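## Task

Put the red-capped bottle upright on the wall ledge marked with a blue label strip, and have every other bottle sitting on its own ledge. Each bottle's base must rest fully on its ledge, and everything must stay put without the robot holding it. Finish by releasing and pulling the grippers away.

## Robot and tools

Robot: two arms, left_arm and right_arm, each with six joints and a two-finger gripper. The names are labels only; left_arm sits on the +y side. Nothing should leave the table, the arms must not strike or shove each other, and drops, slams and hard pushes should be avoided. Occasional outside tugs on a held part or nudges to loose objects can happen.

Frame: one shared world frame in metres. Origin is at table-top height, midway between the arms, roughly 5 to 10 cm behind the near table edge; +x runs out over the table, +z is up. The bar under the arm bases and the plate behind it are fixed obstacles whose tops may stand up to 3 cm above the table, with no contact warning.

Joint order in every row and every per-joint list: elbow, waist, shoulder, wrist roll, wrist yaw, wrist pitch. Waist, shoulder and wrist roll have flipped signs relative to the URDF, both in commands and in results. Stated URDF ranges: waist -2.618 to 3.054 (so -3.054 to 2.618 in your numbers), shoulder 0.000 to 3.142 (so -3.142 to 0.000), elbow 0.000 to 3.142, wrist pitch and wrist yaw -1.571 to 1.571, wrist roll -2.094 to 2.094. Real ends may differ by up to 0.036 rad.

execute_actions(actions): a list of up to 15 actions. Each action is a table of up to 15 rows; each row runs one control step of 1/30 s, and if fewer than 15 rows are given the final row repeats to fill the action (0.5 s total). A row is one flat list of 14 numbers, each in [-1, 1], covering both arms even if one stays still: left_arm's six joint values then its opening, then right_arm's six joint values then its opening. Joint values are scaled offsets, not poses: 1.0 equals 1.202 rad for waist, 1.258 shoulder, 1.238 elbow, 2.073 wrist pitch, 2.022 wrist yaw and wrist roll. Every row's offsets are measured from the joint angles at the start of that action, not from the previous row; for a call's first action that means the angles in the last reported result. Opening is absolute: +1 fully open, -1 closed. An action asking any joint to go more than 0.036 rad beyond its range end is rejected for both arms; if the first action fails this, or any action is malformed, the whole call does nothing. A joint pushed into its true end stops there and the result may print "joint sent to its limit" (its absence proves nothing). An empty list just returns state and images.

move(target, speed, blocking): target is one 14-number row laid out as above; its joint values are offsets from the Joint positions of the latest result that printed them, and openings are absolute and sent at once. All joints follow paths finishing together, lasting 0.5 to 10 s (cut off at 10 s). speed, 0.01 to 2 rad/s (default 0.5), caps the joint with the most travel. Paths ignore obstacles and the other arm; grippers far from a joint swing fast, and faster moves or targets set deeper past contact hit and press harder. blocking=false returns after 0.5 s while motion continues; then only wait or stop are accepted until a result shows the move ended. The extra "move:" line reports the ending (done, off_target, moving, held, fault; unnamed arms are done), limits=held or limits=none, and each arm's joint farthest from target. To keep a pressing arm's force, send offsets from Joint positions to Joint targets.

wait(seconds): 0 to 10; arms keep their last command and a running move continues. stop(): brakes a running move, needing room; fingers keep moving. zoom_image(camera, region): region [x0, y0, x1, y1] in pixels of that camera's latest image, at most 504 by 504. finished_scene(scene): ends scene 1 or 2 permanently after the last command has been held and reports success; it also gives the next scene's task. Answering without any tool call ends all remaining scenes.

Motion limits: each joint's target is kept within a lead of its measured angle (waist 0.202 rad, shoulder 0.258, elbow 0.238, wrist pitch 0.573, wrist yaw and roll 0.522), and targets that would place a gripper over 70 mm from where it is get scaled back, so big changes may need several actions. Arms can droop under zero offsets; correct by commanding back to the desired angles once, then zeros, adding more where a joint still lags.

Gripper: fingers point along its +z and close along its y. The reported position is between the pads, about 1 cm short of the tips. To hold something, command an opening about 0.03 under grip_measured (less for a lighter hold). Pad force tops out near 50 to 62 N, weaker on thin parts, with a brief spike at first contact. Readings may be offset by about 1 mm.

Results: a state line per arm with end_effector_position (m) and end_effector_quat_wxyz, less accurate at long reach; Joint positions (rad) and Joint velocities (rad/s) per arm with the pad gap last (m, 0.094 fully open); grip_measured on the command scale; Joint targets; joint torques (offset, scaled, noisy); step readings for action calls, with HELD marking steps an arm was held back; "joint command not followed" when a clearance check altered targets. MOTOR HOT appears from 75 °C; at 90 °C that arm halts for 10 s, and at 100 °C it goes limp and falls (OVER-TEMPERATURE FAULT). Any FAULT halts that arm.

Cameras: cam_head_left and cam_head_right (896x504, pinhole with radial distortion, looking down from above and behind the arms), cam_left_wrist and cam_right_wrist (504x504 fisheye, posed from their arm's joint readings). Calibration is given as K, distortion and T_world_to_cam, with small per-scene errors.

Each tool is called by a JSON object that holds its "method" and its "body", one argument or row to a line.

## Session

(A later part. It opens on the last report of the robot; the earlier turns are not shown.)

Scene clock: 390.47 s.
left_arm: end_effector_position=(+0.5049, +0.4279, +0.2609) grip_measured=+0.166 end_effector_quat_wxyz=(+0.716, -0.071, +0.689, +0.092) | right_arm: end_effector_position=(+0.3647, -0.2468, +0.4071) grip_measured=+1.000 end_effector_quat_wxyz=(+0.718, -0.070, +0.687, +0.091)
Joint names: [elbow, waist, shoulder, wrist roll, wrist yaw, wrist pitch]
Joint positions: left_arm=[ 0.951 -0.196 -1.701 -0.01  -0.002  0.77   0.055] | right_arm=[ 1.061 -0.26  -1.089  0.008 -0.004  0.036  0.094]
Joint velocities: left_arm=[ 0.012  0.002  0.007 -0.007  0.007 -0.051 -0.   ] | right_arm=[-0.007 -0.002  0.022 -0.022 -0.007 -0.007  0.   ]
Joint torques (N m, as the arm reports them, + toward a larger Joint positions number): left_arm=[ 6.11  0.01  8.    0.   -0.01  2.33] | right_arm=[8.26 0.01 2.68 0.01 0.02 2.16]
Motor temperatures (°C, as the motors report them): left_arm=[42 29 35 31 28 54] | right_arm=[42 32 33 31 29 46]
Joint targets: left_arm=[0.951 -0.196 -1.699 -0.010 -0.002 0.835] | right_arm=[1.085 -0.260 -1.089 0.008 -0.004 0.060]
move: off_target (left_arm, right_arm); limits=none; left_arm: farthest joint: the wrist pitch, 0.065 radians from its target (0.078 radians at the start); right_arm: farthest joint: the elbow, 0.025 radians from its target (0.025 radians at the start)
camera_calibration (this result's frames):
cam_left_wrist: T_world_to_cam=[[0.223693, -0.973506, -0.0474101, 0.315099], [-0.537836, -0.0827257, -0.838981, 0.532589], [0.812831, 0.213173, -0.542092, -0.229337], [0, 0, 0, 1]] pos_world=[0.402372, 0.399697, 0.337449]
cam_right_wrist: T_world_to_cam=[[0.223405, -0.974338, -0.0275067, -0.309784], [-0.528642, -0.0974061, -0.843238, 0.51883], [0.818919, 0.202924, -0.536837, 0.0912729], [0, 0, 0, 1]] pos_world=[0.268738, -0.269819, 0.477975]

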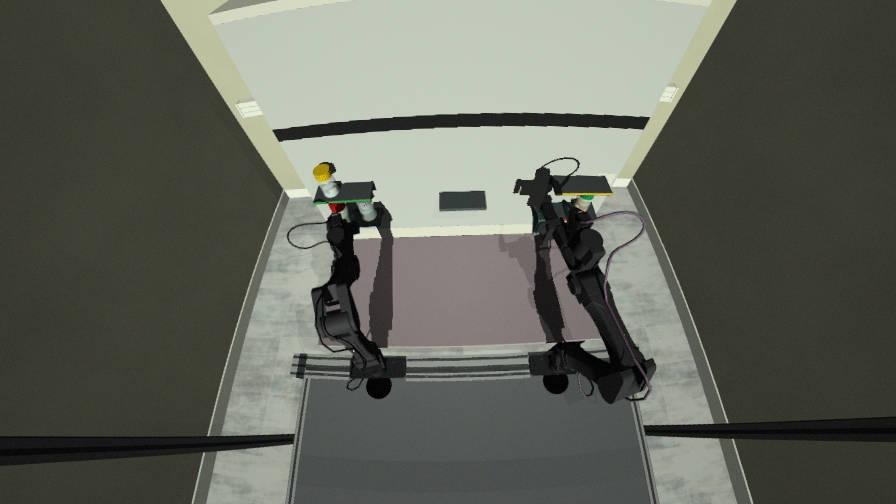

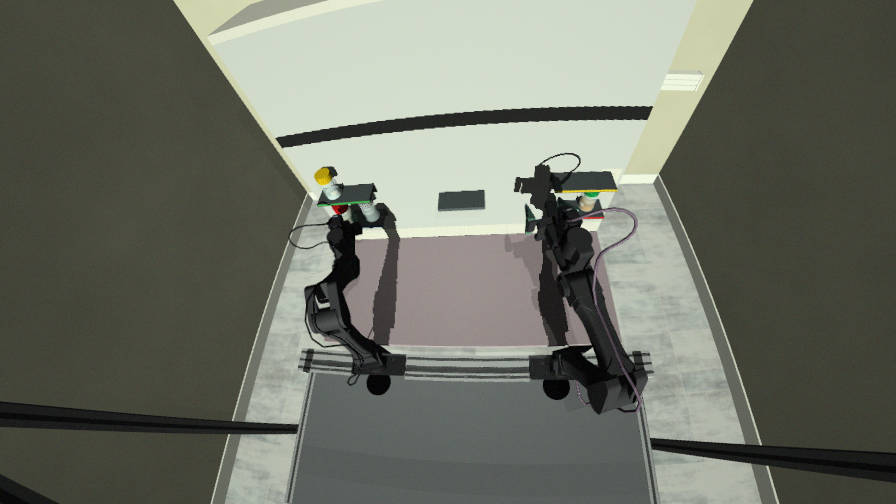

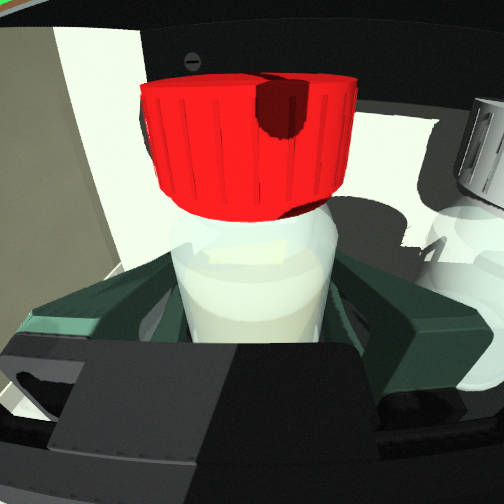

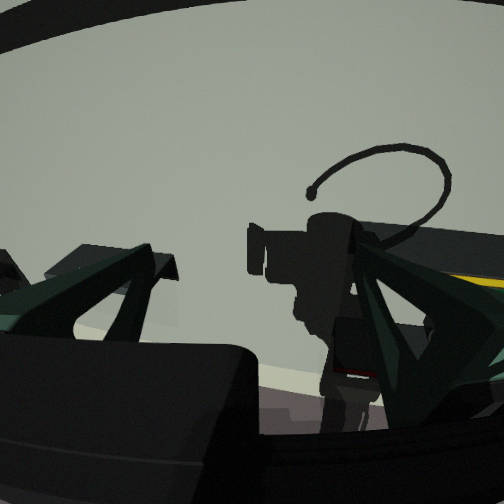

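{"method": "move", "body": {
  "target": [-0.016,0,0,0,0,0.043,0.135, 0.02,0,0,0,0,0.012,1],
  "speed": 0.05
}}

Scene clock: 396.63 s.
left_arm: end_effector_position=(+0.5028, +0.4274, +0.2590) grip_measured=+0.166 end_effector_quat_wxyz=(+0.718, -0.070, +0.686, +0.092) | right_arm: end_effector_position=(+0.3647, -0.2468, +0.4073) grip_measured=+1.000 end_effector_quat_wxyz=(+0.718, -0.070, +0.687, +0.091)
Joint names: [elbow, waist, shoulder, wrist roll, wrist yaw, wrist pitch]
Joint positions: left_arm=[ 0.934 -0.196 -1.701 -0.01  -0.002  0.795  0.055] | right_arm=[ 1.061 -0.26  -1.089  0.008 -0.004  0.037  0.094]
Joint velocities: left_arm=[-0.002 -0.002 -0.002  0.022  0.037 -0.007  0.   ] | right_arm=[-0.002  0.002  0.007  0.037 -0.051 -0.095  0.   ]
Joint torques (N m, as the arm reports them, + toward a larger Joint positions number): left_arm=[ 5.88  0.01  7.78  0.   -0.01  2.35] | right_arm=[ 8.26  0.04  2.71 -0.01  0.03  2.12]
Motor temperatures (°C, as the motors report them): left_arm=[41 29 36 31 28 55] | right_arm=[42 32 32 31 29 46]
Joint targets: left_arm=[0.931 -0.196 -1.701 -0.010 -0.002 0.859] | right_arm=[1.085 -0.260 -1.089 0.008 -0.004 0.061]
move: off_target (left_arm, right_arm); limits=none; left_arm: farthest joint: the wrist pitch, 0.064 radians from its target (0.089 radians at the start); right_arm: farthest joint: the elbow, 0.025 radians from its target (0.025 radians at the start)
camera_calibration (this result's frames):
cam_left_wrist: T_world_to_cam=[[0.22393, -0.97345, -0.0474352, 0.314894], [-0.531598, -0.0812041, -0.843095, 0.527097], [0.816859, 0.214011, -0.535668, -0.232616], [0, 0, 0, 1]] pos_world=[0.399703, 0.399118, 0.334725]
cam_right_wrist: T_world_to_cam=[[0.223401, -0.974338, -0.0275059, -0.309785], [-0.528017, -0.0972501, -0.843647, 0.518963], [0.819323, 0.202995, -0.536193, 0.0909902], [0, 0, 0, 1]] pos_world=[0.268677, -0.269836, 0.478089]

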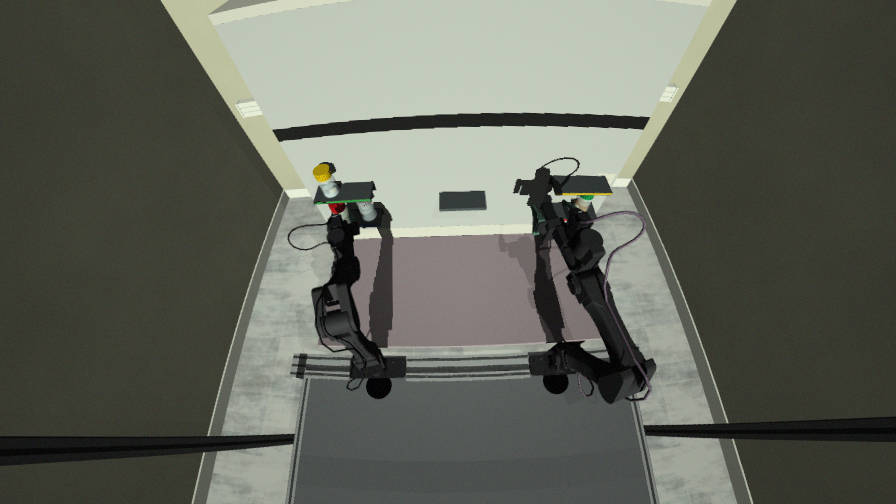

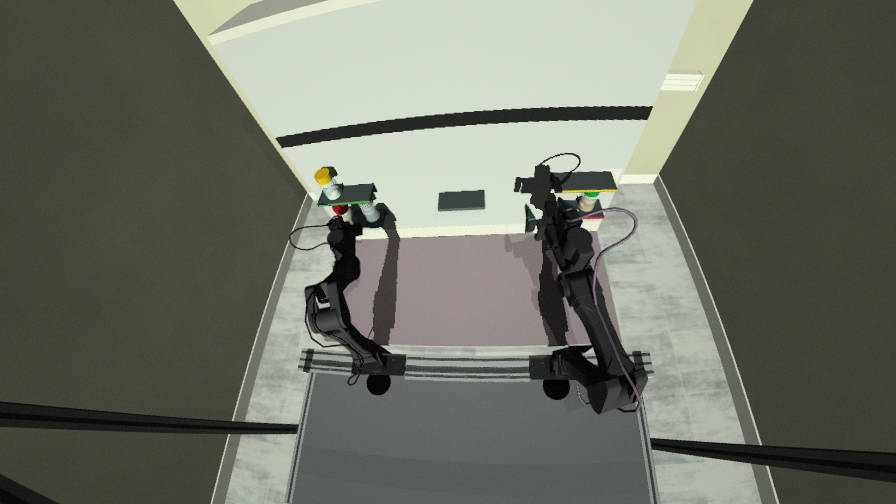

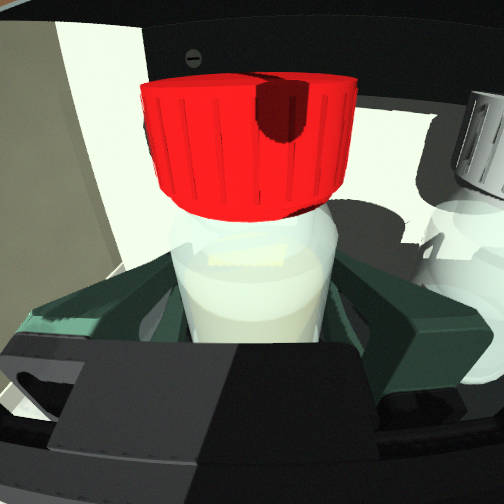

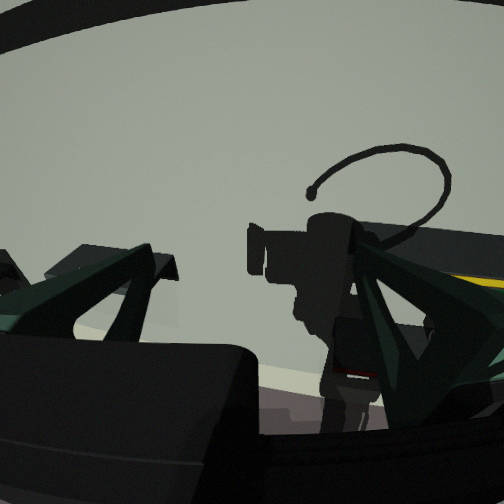

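{"method": "move", "body": {
  "target": [0,0,-0.011,0,0,0.038,0.135, 0.02,0,0,0,0,0.012,1],
  "speed": 0.04
}}

Scene clock: 403.43 s.
left_arm: end_effector_position=(+0.5045, +0.4278, +0.2578) grip_measured=+0.166 end_effector_quat_wxyz=(+0.721, -0.070, +0.683, +0.093) | right_arm: end_effector_position=(+0.3647, -0.2468, +0.4074) grip_measured=+1.000 end_effector_quat_wxyz=(+0.718, -0.070, +0.686, +0.091)
Joint names: [elbow, waist, shoulder, wrist roll, wrist yaw, wrist pitch]
Joint positions: left_arm=[ 0.934 -0.196 -1.714 -0.01  -0.002  0.817  0.055] | right_arm=[ 1.061 -0.26  -1.089  0.008 -0.004  0.037  0.094]
Joint velocities: left_arm=[ 0.002 -0.017  0.017  0.037 -0.051 -0.007 -0.   ] | right_arm=[-0.012  0.012  0.002  0.051  0.022 -0.051  0.   ]
Joint torques (N m, as the arm reports them, + toward a larger Joint positions number): left_arm=[ 6.03  0.01  7.82  0.   -0.01  2.25] | right_arm=[ 8.27 -0.06  2.76  0.    0.02  2.16]
Motor temperatures (°C, as the motors report them): left_arm=[41 29 36 31 28 55] | right_arm=[42 32 32 31 29 46]
Joint targets: left_arm=[0.934 -0.196 -1.715 -0.010 -0.002 0.874] | right_arm=[1.085 -0.260 -1.089 0.008 -0.004 0.061]
move: off_target (left_arm, right_arm); limits=none; left_arm: farthest joint: the wrist pitch, 0.057 radians from its target (0.079 radians at the start); right_arm: farthest joint: the elbow, 0.025 radians from its target (0.025 radians at the start)
camera_calibration (this result's frames):
cam_left_wrist: T_world_to_cam=[[0.224203, -0.973386, -0.0474618, 0.314704], [-0.524386, -0.0794464, -0.847766, 0.523859], [0.821433, 0.21496, -0.528242, -0.239333], [0, 0, 0, 1]] pos_world=[0.400743, 0.399394, 0.332621]
cam_right_wrist: T_world_to_cam=[[0.2234, -0.974339, -0.0275055, -0.309785], [-0.527705, -0.0971721, -0.843851, 0.519029], [0.819524, 0.203031, -0.535872, 0.0908488], [0, 0, 0, 1]] pos_world=[0.268647, -0.269845, 0.478146]

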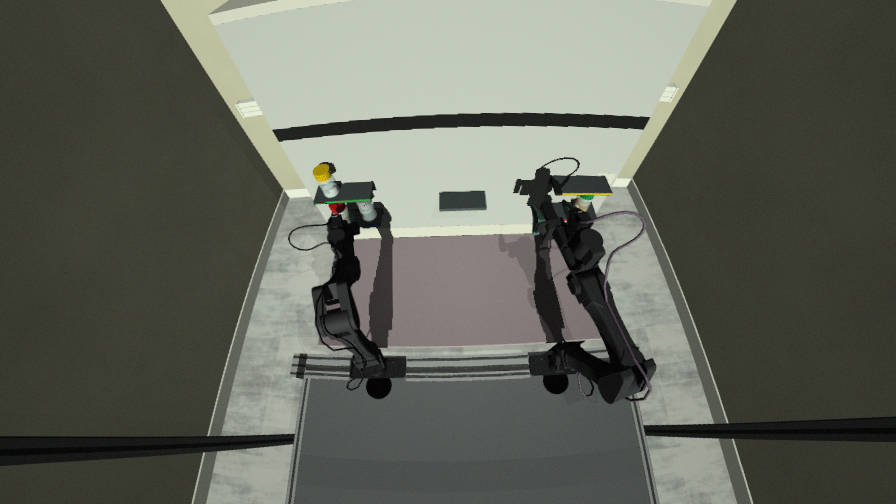

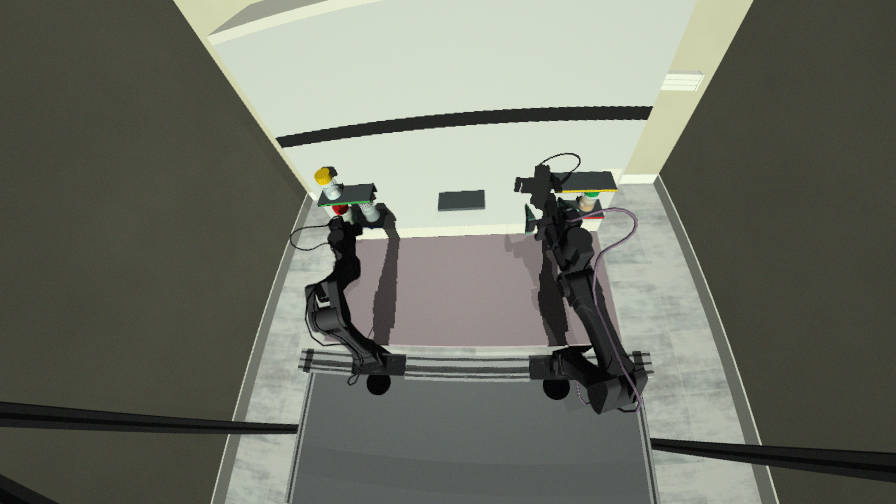

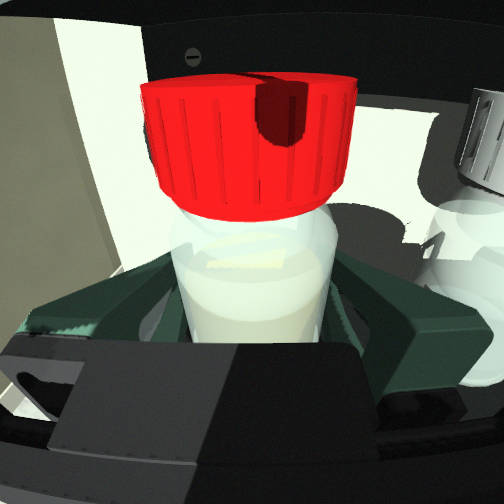

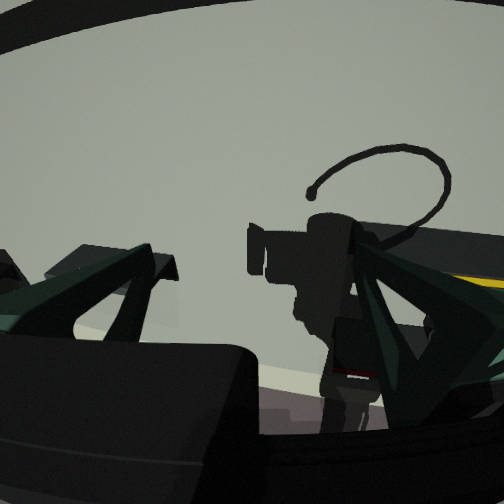

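{"method": "execute_actions", "body": {
  "actions": [
    [[-0.006,0,0,0,0,0.027,0.135, 0.02,0,0,0,0,0.012,1]],
    [[0,0,0,0,0,0.015,0.135, 0,0,0,0,0,0,1]],
    [[0,0,0,0,0,0.012,0.3, 0,0,0,0,0,0,1]],
    [[0,0,0,0,0,0.012,0.5, 0,0,0,0,0,0,1]]
  ]
}}

Scene clock: 410.87 s.
left_arm: end_effector_position=(+0.5042, +0.4277, +0.2630) grip_measured=+0.498 end_effector_quat_wxyz=(+0.728, -0.069, +0.675, +0.094) | right_arm: end_effector_position=(+0.3649, -0.2466, +0.4025) grip_measured=+1.000 end_effector_quat_wxyz=(+0.711, -0.071, +0.693, +0.090)
Joint names: [elbow, waist, shoulder, wrist roll, wrist yaw, wrist pitch]
Joint positions: left_arm=[ 0.934 -0.196 -1.714 -0.01  -0.002  0.838  0.07 ] | right_arm=[ 1.061 -0.26  -1.089  0.008 -0.004  0.018  0.094]
Joint velocities: left_arm=[-0.017 -0.012 -0.007  0.007 -0.051 -0.007  0.   ] | right_arm=[-0.012 -0.007  0.002  0.051  0.051  0.139  0.   ]
Joint torques (N m, as the arm reports them, + toward a larger Joint positions number): left_arm=[ 6.03  0.01  7.86  0.   -0.01  1.85] | right_arm=[ 6.15 -0.04  2.77  0.    0.03  1.98]
Motor temperatures (°C, as the motors report them): left_arm=[41 29 36 31 28 54] | right_arm=[42 32 32 31 29 46]
Joint targets: left_arm=[0.934 -0.196 -1.714 -0.010 -0.002 0.852] | right_arm=[1.061 -0.260 -1.089 0.008 -0.004 0.024]
Step readings (joint positions; steps 1 to 15: 1st action; 16 to 30: 2nd action; 31 to 45: 3rd action; 46 to 60: 4th action):
0: left_arm=[0.934 -0.196 -1.714 -0.010 -0.002 0.817] | right_arm=[1.061 -0.260 -1.089 0.008 -0.004 0.037]
1: left_arm=[0.934 -0.196 -1.714 -0.010 -0.002 0.817] | right_arm=[1.061 -0.260 -1.089 0.008 -0.004 0.037]
2: left_arm=[0.934 -0.196 -1.714 -0.010 -0.002 0.817] | right_arm=[1.061 -0.260 -1.089 0.008 -0.004 0.037]
4: left_arm=[0.934 -0.196 -1.714 -0.010 -0.002 0.817] | right_arm=[1.061 -0.260 -1.089 0.008 -0.004 0.038]
8: left_arm=[0.934 -0.196 -1.714 -0.010 -0.002 0.817] | right_arm=[1.061 -0.260 -1.089 0.008 -0.004 0.038]
15: left_arm=[0.934 -0.196 -1.714 -0.010 -0.002 0.817] | right_arm=[1.061 -0.260 -1.089 0.008 -0.004 0.038]
16: left_arm=[0.934 -0.196 -1.714 -0.010 -0.002 0.817] | right_arm=[1.061 -0.260 -1.089 0.008 -0.004 0.037]
17: left_arm=[0.934 -0.196 -1.714 -0.010 -0.002 0.817] | right_arm=[1.061 -0.260 -1.089 0.008 -0.004 0.036]
19: left_arm=[0.934 -0.196 -1.714 -0.010 -0.002 0.817] | right_arm=[1.061 -0.260 -1.089 0.008 -0.004 0.034]
23: left_arm=[0.934 -0.196 -1.714 -0.010 -0.002 0.817] | right_arm=[1.061 -0.260 -1.089 0.008 -0.004 0.032]
30: left_arm=[0.934 -0.196 -1.714 -0.010 -0.002 0.817] | right_arm=[1.061 -0.260 -1.089 0.008 -0.004 0.031]
31: left_arm=[0.934 -0.196 -1.714 -0.010 -0.002 0.817] | right_arm=[1.061 -0.260 -1.089 0.008 -0.004 0.031]
32: left_arm=[0.934 -0.196 -1.714 -0.010 -0.002 0.819] | right_arm=[1.061 -0.260 -1.089 0.008 -0.004 0.029]
34: left_arm=[0.934 -0.196 -1.714 -0.010 -0.002 0.824] | right_arm=[1.061 -0.260 -1.089 0.008 -0.004 0.028]
38: left_arm=[0.934 -0.196 -1.714 -0.010 -0.002 0.827] | right_arm=[1.061 -0.260 -1.089 0.008 -0.004 0.026]
45: left_arm=[0.934 -0.196 -1.714 -0.010 -0.002 0.828] | right_arm=[1.061 -0.260 -1.089 0.008 -0.004 0.025]
46: left_arm=[0.934 -0.196 -1.714 -0.010 -0.002 0.829] | right_arm=[1.061 -0.260 -1.089 0.008 -0.004 0.024]
47: left_arm=[0.934 -0.196 -1.714 -0.010 -0.002 0.830] | right_arm=[1.061 -0.260 -1.089 0.008 -0.004 0.023]
49: left_arm=[0.934 -0.196 -1.714 -0.010 -0.002 0.834] | right_arm=[1.061 -0.260 -1.089 0.008 -0.004 0.021]
53: left_arm=[0.934 -0.196 -1.714 -0.010 -0.002 0.836] | right_arm=[1.061 -0.260 -1.089 0.008 -0.004 0.019]
60: Joint positions above
camera_calibration (this result's frames):
cam_left_wrist: T_world_to_cam=[[0.224855, -0.973233, -0.0475155, 0.314489], [-0.506979, -0.0752101, -0.858671, 0.520368], [0.832113, 0.217166, -0.510321, -0.247325], [0, 0, 0, 1]] pos_world=[0.398904, 0.398918, 0.335553]
cam_right_wrist: T_world_to_cam=[[0.223485, -0.974318, -0.0275277, -0.30978], [-0.543541, -0.101133, -0.833268, 0.515585], [0.809084, 0.201186, -0.552184, 0.0980268], [0, 0, 0, 1]] pos_world=[0.270161, -0.269404, 0.475222]

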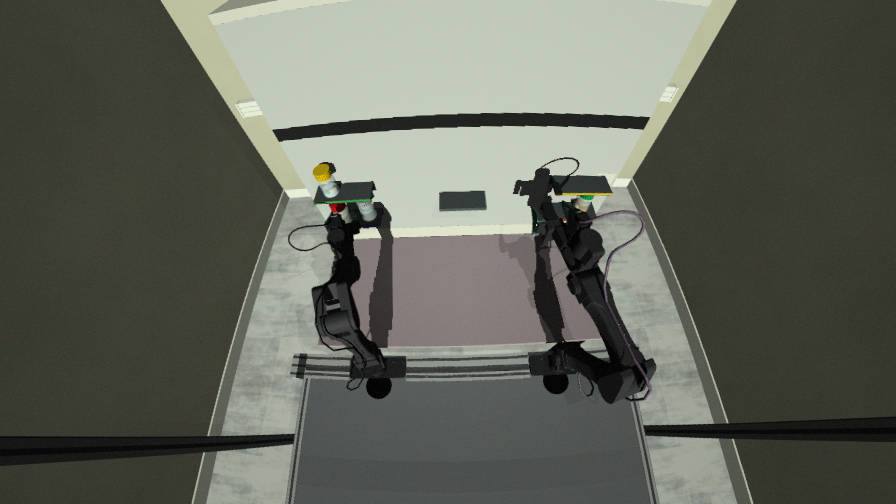

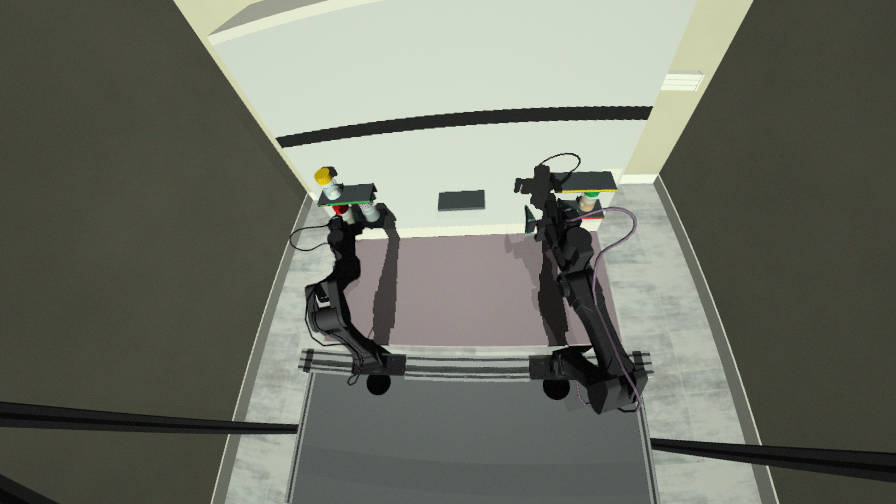

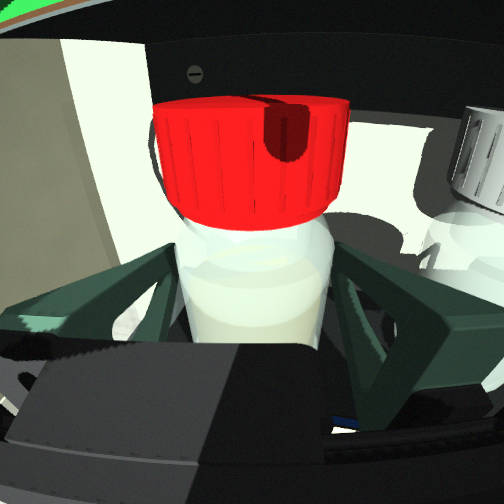

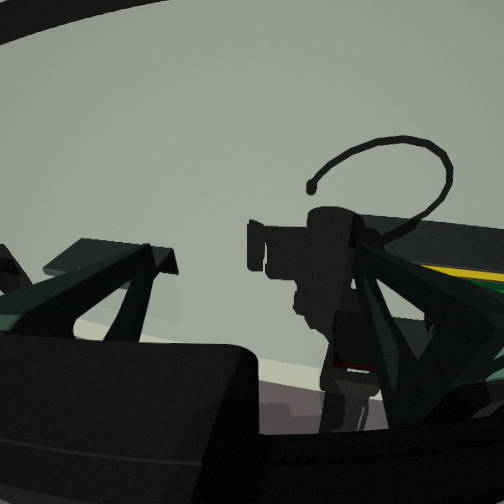

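{"method": "move", "body": {
  "target": [-0.185,0,0.305,0,0,-0.04,0.5, 0.02,0,0,0,0,0.012,1],
  "speed": 0.2
}}

{"method": "zoom_image", "body": {
  "camera": "cam_left_wrist",
  "region": [100,40,504,400]
}}

Scene clock: 419.80 s.
left_arm: end_effector_position=(+0.4252, +0.4085, +0.3123) grip_measured=+0.498 end_effector_quat_wxyz=(+0.756, -0.066, +0.644, +0.097) | right_arm: end_effector_position=(+0.3649, -0.2466, +0.4027) grip_measured=+1.000 end_effector_quat_wxyz=(+0.712, -0.071, +0.693, +0.090)
Joint names: [elbow, waist, shoulder, wrist roll, wrist yaw, wrist pitch]
Joint positions: left_arm=[ 0.721 -0.196 -1.352 -0.01  -0.002  0.774  0.07 ] | right_arm=[ 1.061 -0.26  -1.089  0.008 -0.004  0.018  0.094]
Joint velocities: left_arm=[-0.002  0.007 -0.012  0.022 -0.022  0.037 -0.001] | right_arm=[-0.007  0.017  0.002 -0.007 -0.037  0.139  0.   ]
Joint torques (N m, as the arm reports them, + toward a larger Joint positions number): left_arm=[ 5.23  0.    6.63  0.   -0.01  1.51] | right_arm=[8.26 0.01 2.78 0.01 0.03 2.16]
Motor temperatures (°C, as the motors report them): left_arm=[40 29 36 31 28 53] | right_arm=[42 32 32 31 29 45]
Joint targets: left_arm=[0.705 -0.196 -1.330 -0.010 -0.002 0.755] | right_arm=[1.085 -0.260 -1.089 0.008 -0.004 0.043]
move: off_target (left_arm, right_arm); limits=none; left_arm: farthest joint: the shoulder, 0.022 radians from its target (0.384 radians at the start); right_arm: farthest joint: the elbow, 0.025 radians from its target (0.025 radians at the start)
camera_calibration (this result's frames):
cam_left_wrist: T_world_to_cam=[[0.227498, -0.972615, -0.0475889, 0.314531], [-0.434562, -0.0576687, -0.898794, 0.49577], [0.871436, 0.225154, -0.435781, -0.195566], [0, 0, 0, 1]] pos_world=[0.314311, 0.378541, 0.37534]
cam_right_wrist: T_world_to_cam=[[0.223482, -0.974319, -0.0275268, -0.30978], [-0.542924, -0.100978, -0.833689, 0.515723], [0.809499, 0.201259, -0.551548, 0.0977466], [0, 0, 0, 1]] pos_world=[0.270103, -0.269421, 0.475337]

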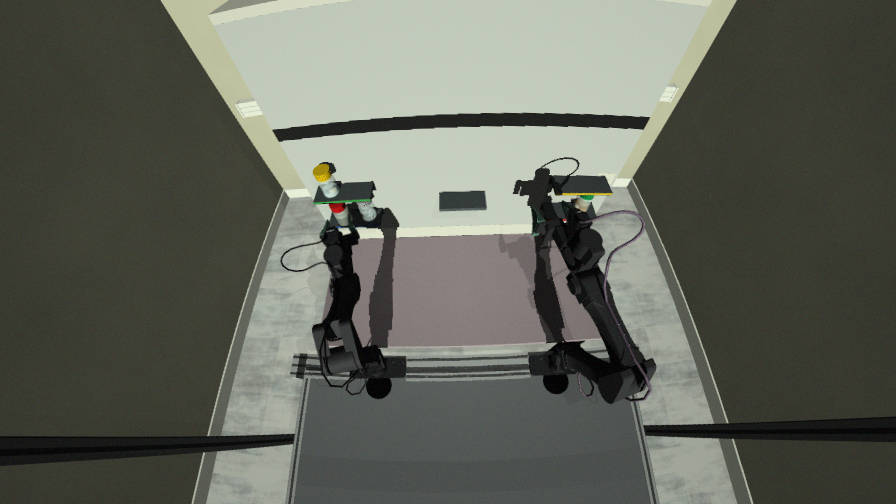

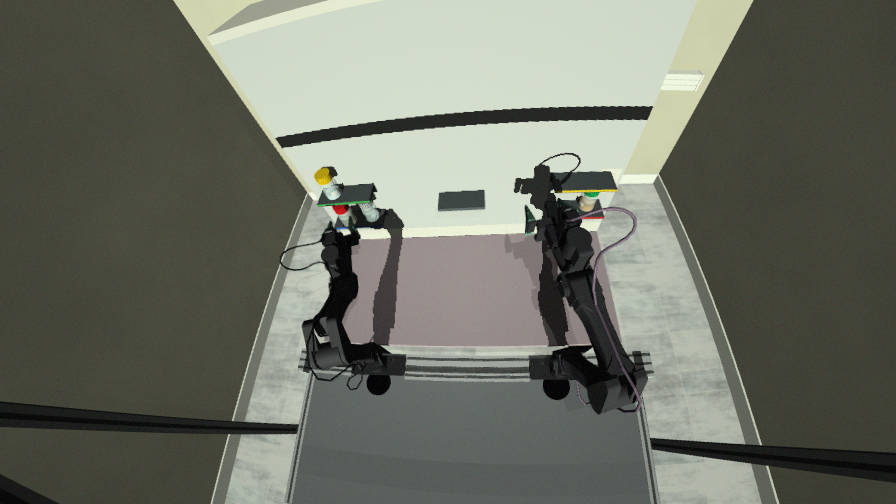

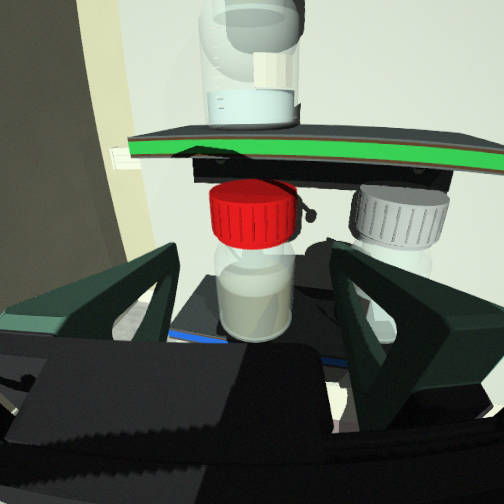

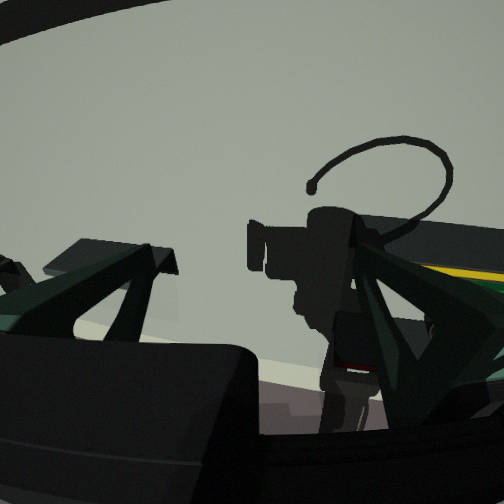

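Region (100, 40, 504, 400) of cam_left_wrist's 504x504 image, scaled by 1.248, with more detail than that image has; it fills the top 449 rows of this view, and the rest is white.

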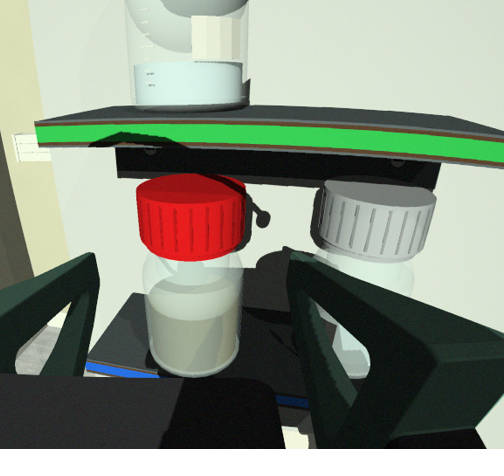

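{"method": "zoom_image", "body": {
  "camera": "cam_left_wrist",
  "region": [160,270,340,350]
}}

Region (160, 270, 340, 350) of cam_left_wrist's 504x504 image, scaled by 2.800, with more detail than that image has.

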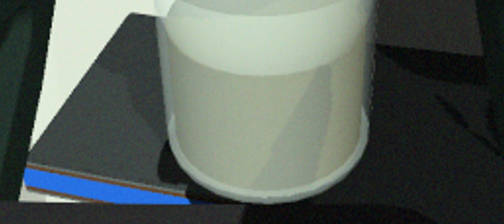

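{"method": "move", "body": {
  "target": [-0.075,0,0.036,0,0,-0.036,0.55, 0.02,0,0,0,0,0.012,1],
  "speed": 0.2
}}

Scene clock: 435.33 s.
left_arm: end_effector_position=(+0.4171, +0.4073, +0.2690) grip_measured=+0.548 end_effector_quat_wxyz=(+0.718, -0.070, +0.686, +0.092) | right_arm: end_effector_position=(+0.3648, -0.2466, +0.4028) grip_measured=+1.000 end_effector_quat_wxyz=(+0.712, -0.071, +0.693, +0.090)
Joint names: [elbow, waist, shoulder, wrist roll, wrist yaw, wrist pitch]
Joint positions: left_arm=[ 0.642 -0.196 -1.331 -0.01  -0.002  0.717  0.073] | right_arm=[ 1.061 -0.26  -1.089  0.008 -0.004  0.019  0.094]
Joint velocities: left_arm=[-0.002 -0.007 -0.012  0.081 -0.007  0.007  0.001] | right_arm=[ 0.017  0.002  0.027 -0.051 -0.007 -0.007  0.   ]
Joint torques (N m, as the arm reports them, + toward a larger Joint positions number): left_arm=[ 5.34  0.    6.54  0.   -0.01  1.56] | right_arm=[8.2  0.01 2.77 0.01 0.04 2.16]
Motor temperatures (°C, as the motors report them): left_arm=[40 29 35 31 28 51] | right_arm=[42 32 32 31 29 46]
Joint targets: left_arm=[0.628 -0.196 -1.307 -0.010 -0.002 0.699] | right_arm=[1.085 -0.260 -1.089 0.008 -0.004 0.043]
move: off_target (left_arm, right_arm); limits=none; left_arm: farthest joint: the shoulder, 0.024 radians from its target (0.045 radians at the start); right_arm: farthest joint: the elbow, 0.025 radians from its target (0.025 radians at the start)
camera_calibration (this result's frames):
cam_left_wrist: T_world_to_cam=[[0.223918, -0.973453, -0.047434, 0.314939], [-0.53191, -0.0812804, -0.842891, 0.488411], [0.816659, 0.213969, -0.53599, -0.152746], [0, 0, 0, 1]] pos_world=[0.314012, 0.378959, 0.344746]
cam_right_wrist: T_world_to_cam=[[0.22348, -0.97432, -0.0275263, -0.309781], [-0.542615, -0.100901, -0.833899, 0.515792], [0.809707, 0.201296, -0.55123, 0.0976064], [0, 0, 0, 1]] pos_world=[0.270074, -0.269429, 0.475395]

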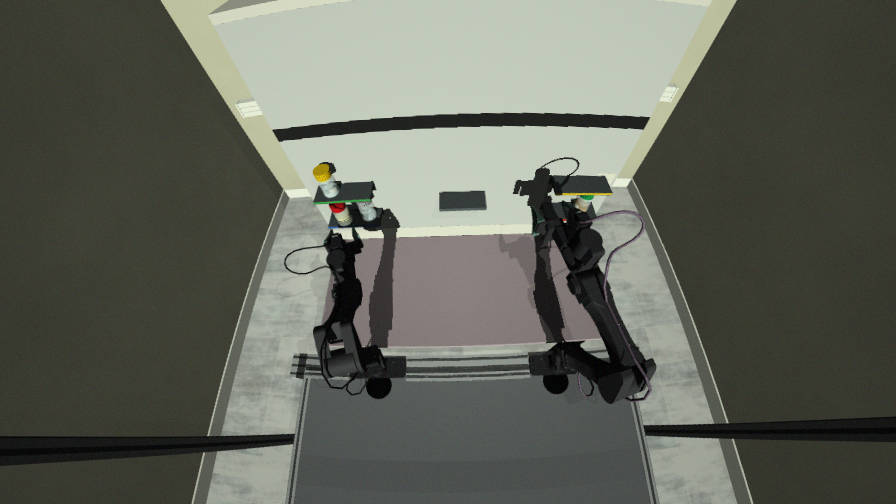

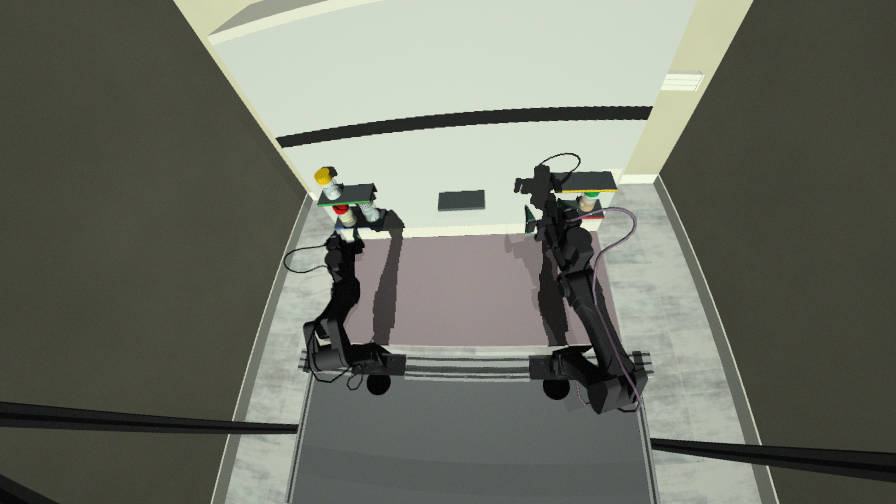

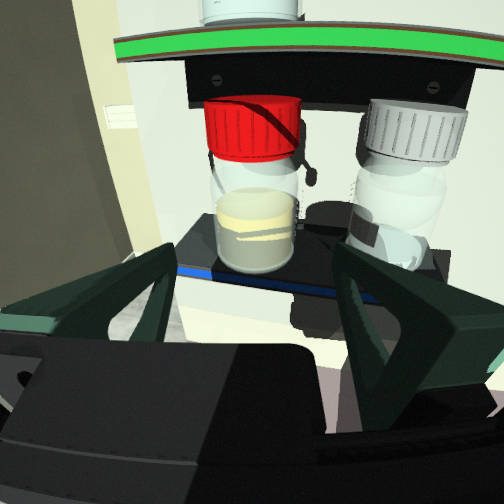

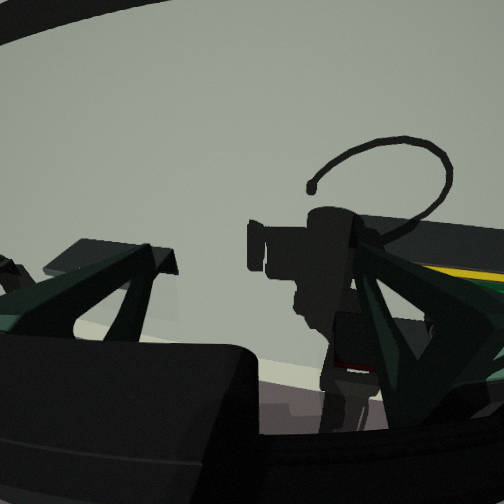

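{"method": "move", "body": {
  "target": [0.223,0,-0.25,0,0,0.053,0.55, 0.02,0,0,0,0,0.012,1],
  "speed": 0.15
}}

Scene clock: 444.43 s.
left_arm: end_effector_position=(+0.4874, +0.4236, +0.2720) grip_measured=+0.548 end_effector_quat_wxyz=(+0.730, -0.069, +0.674, +0.094) | right_arm: end_effector_position=(+0.3648, -0.2466, +0.4029) grip_measured=+1.000 end_effector_quat_wxyz=(+0.712, -0.071, +0.693, +0.090)
Joint names: [elbow, waist, shoulder, wrist roll, wrist yaw, wrist pitch]
Joint positions: left_arm=[ 0.884 -0.196 -1.635 -0.01  -0.002  0.812  0.073] | right_arm=[ 1.061 -0.26  -1.089  0.008 -0.004  0.019  0.094]
Joint velocities: left_arm=[ 0.002 -0.012 -0.002  0.037 -0.051  0.051  0.001] | right_arm=[-0.007 -0.002  0.007 -0.007  0.066  0.037  0.   ]
Joint torques (N m, as the arm reports them, + toward a larger Joint positions number): left_arm=[ 8.41  0.    6.42 -0.01 -0.01  1.85] | right_arm=[8.23 0.04 2.75 0.   0.04 2.14]
Motor temperatures (°C, as the motors report them): left_arm=[40 29 35 31 28 50] | right_arm=[42 32 32 31 29 46]
Joint targets: left_arm=[0.918 -0.196 -1.645 -0.010 -0.002 0.827] | right_arm=[1.085 -0.260 -1.089 0.008 -0.004 0.044]
move: off_target (left_arm, right_arm); limits=none; left_arm: farthest joint: the elbow, 0.034 radians from its target (0.276 radians at the start); right_arm: farthest joint: the elbow, 0.025 radians from its target (0.025 radians at the start)
camera_calibration (this result's frames):
cam_left_wrist: T_world_to_cam=[[0.224962, -0.973208, -0.047523, 0.314677], [-0.50411, -0.0745125, -0.860419, 0.518027], [0.833826, 0.217519, -0.507366, -0.229651], [0, 0, 0, 1]] pos_world=[0.381841, 0.394799, 0.344158]
cam_right_wrist: T_world_to_cam=[[0.223479, -0.97432, -0.0275259, -0.309781], [-0.542307, -0.100824, -0.834109, 0.515861], [0.809914, 0.201333, -0.550912, 0.0974662], [0, 0, 0, 1]] pos_world=[0.270045, -0.269438, 0.475452]

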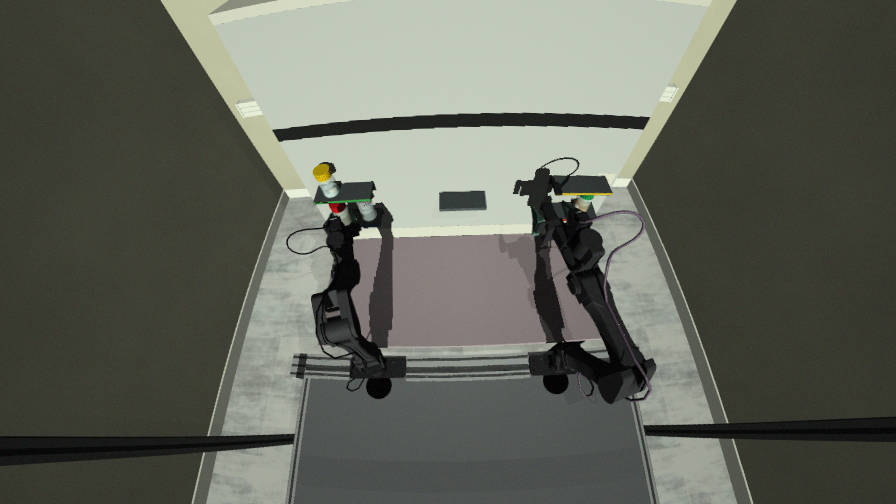

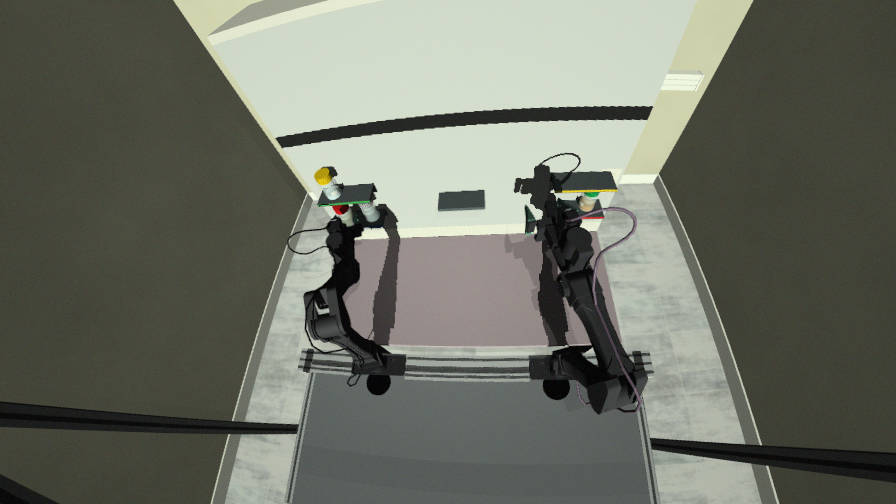

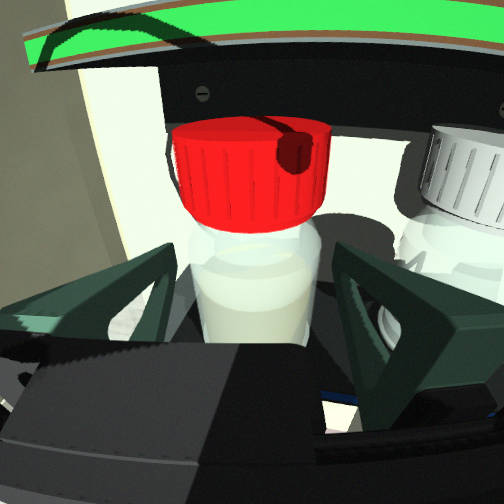

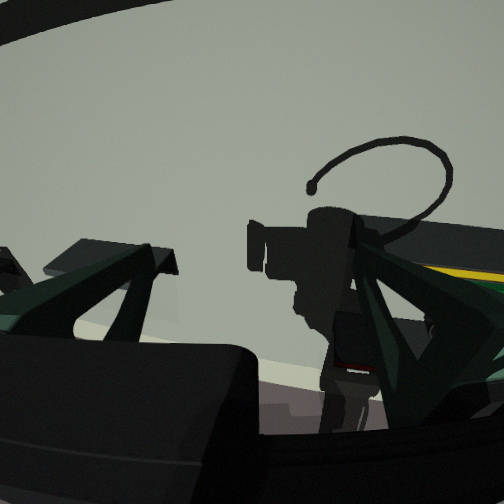

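{"method": "execute_actions", "body": {
  "actions": []
}}

Scene clock: 464.67 s.
left_arm: end_effector_position=(+0.4873, +0.4236, +0.2721) grip_measured=+0.548 end_effector_quat_wxyz=(+0.730, -0.069, +0.674, +0.094) | right_arm: end_effector_position=(+0.3648, -0.2466, +0.4030) grip_measured=+1.000 end_effector_quat_wxyz=(+0.712, -0.071, +0.693, +0.090)
Joint names: [elbow, waist, shoulder, wrist roll, wrist yaw, wrist pitch]
Joint positions: left_arm=[ 0.884 -0.196 -1.635 -0.01  -0.002  0.813  0.073] | right_arm=[ 1.061 -0.26  -1.089  0.008 -0.004  0.02   0.094]
Joint velocities: left_arm=[-0.017  0.002 -0.007 -0.007  0.051  0.007 -0.001] | right_arm=[ 0.007 -0.007  0.017  0.037 -0.007  0.081  0.   ]
Joint torques (N m, as the arm reports them, + toward a larger Joint positions number): left_arm=[ 8.41  0.    6.42  0.   -0.01  1.85] | right_arm=[ 8.24 -0.01  2.73  0.01  0.02  2.16]
Motor temperatures (°C, as the motors report them): left_arm=[42 29 35 31 28 51] | right_arm=[43 32 32 31 29 46]
Joint targets: left_arm=[0.918 -0.196 -1.645 -0.010 -0.002 0.827] | right_arm=[1.085 -0.260 -1.089 0.008 -0.004 0.044]
camera_calibration (this result's frames):
cam_left_wrist: T_world_to_cam=[[0.224974, -0.973205, -0.0475238, 0.314673], [-0.503791, -0.0744349, -0.860613, 0.517969], [0.834015, 0.217558, -0.507038, -0.229795], [0, 0, 0, 1]] pos_world=[0.381807, 0.39479, 0.344211]
cam_right_wrist: T_world_to_cam=[[0.223477, -0.97432, -0.0275254, -0.309781], [-0.541998, -0.100746, -0.834319, 0.515929], [0.810121, 0.20137, -0.550594, 0.097326], [0, 0, 0, 1]] pos_world=[0.270015, -0.269446, 0.47551]

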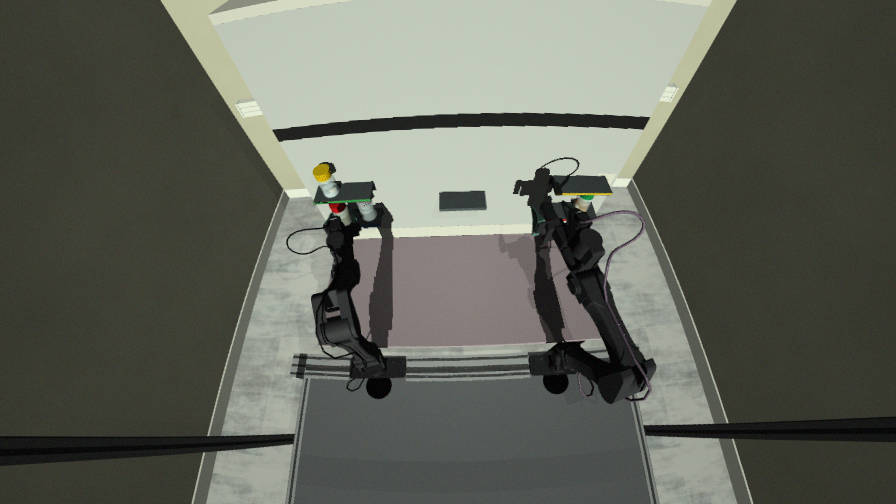

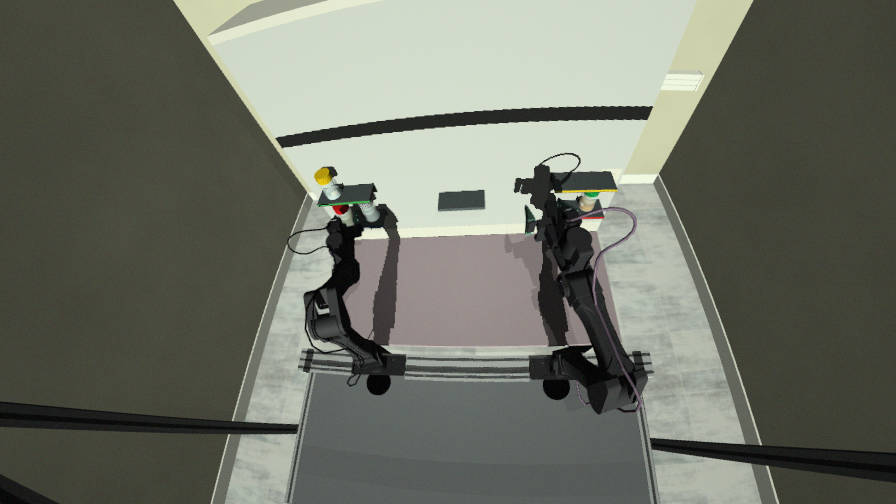

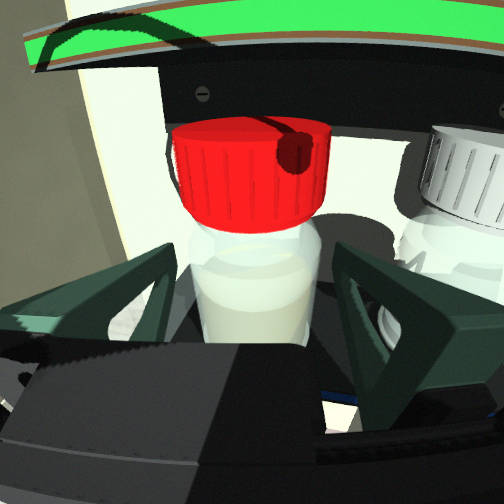

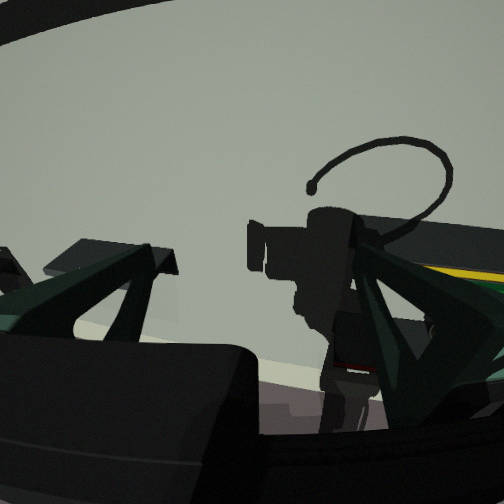

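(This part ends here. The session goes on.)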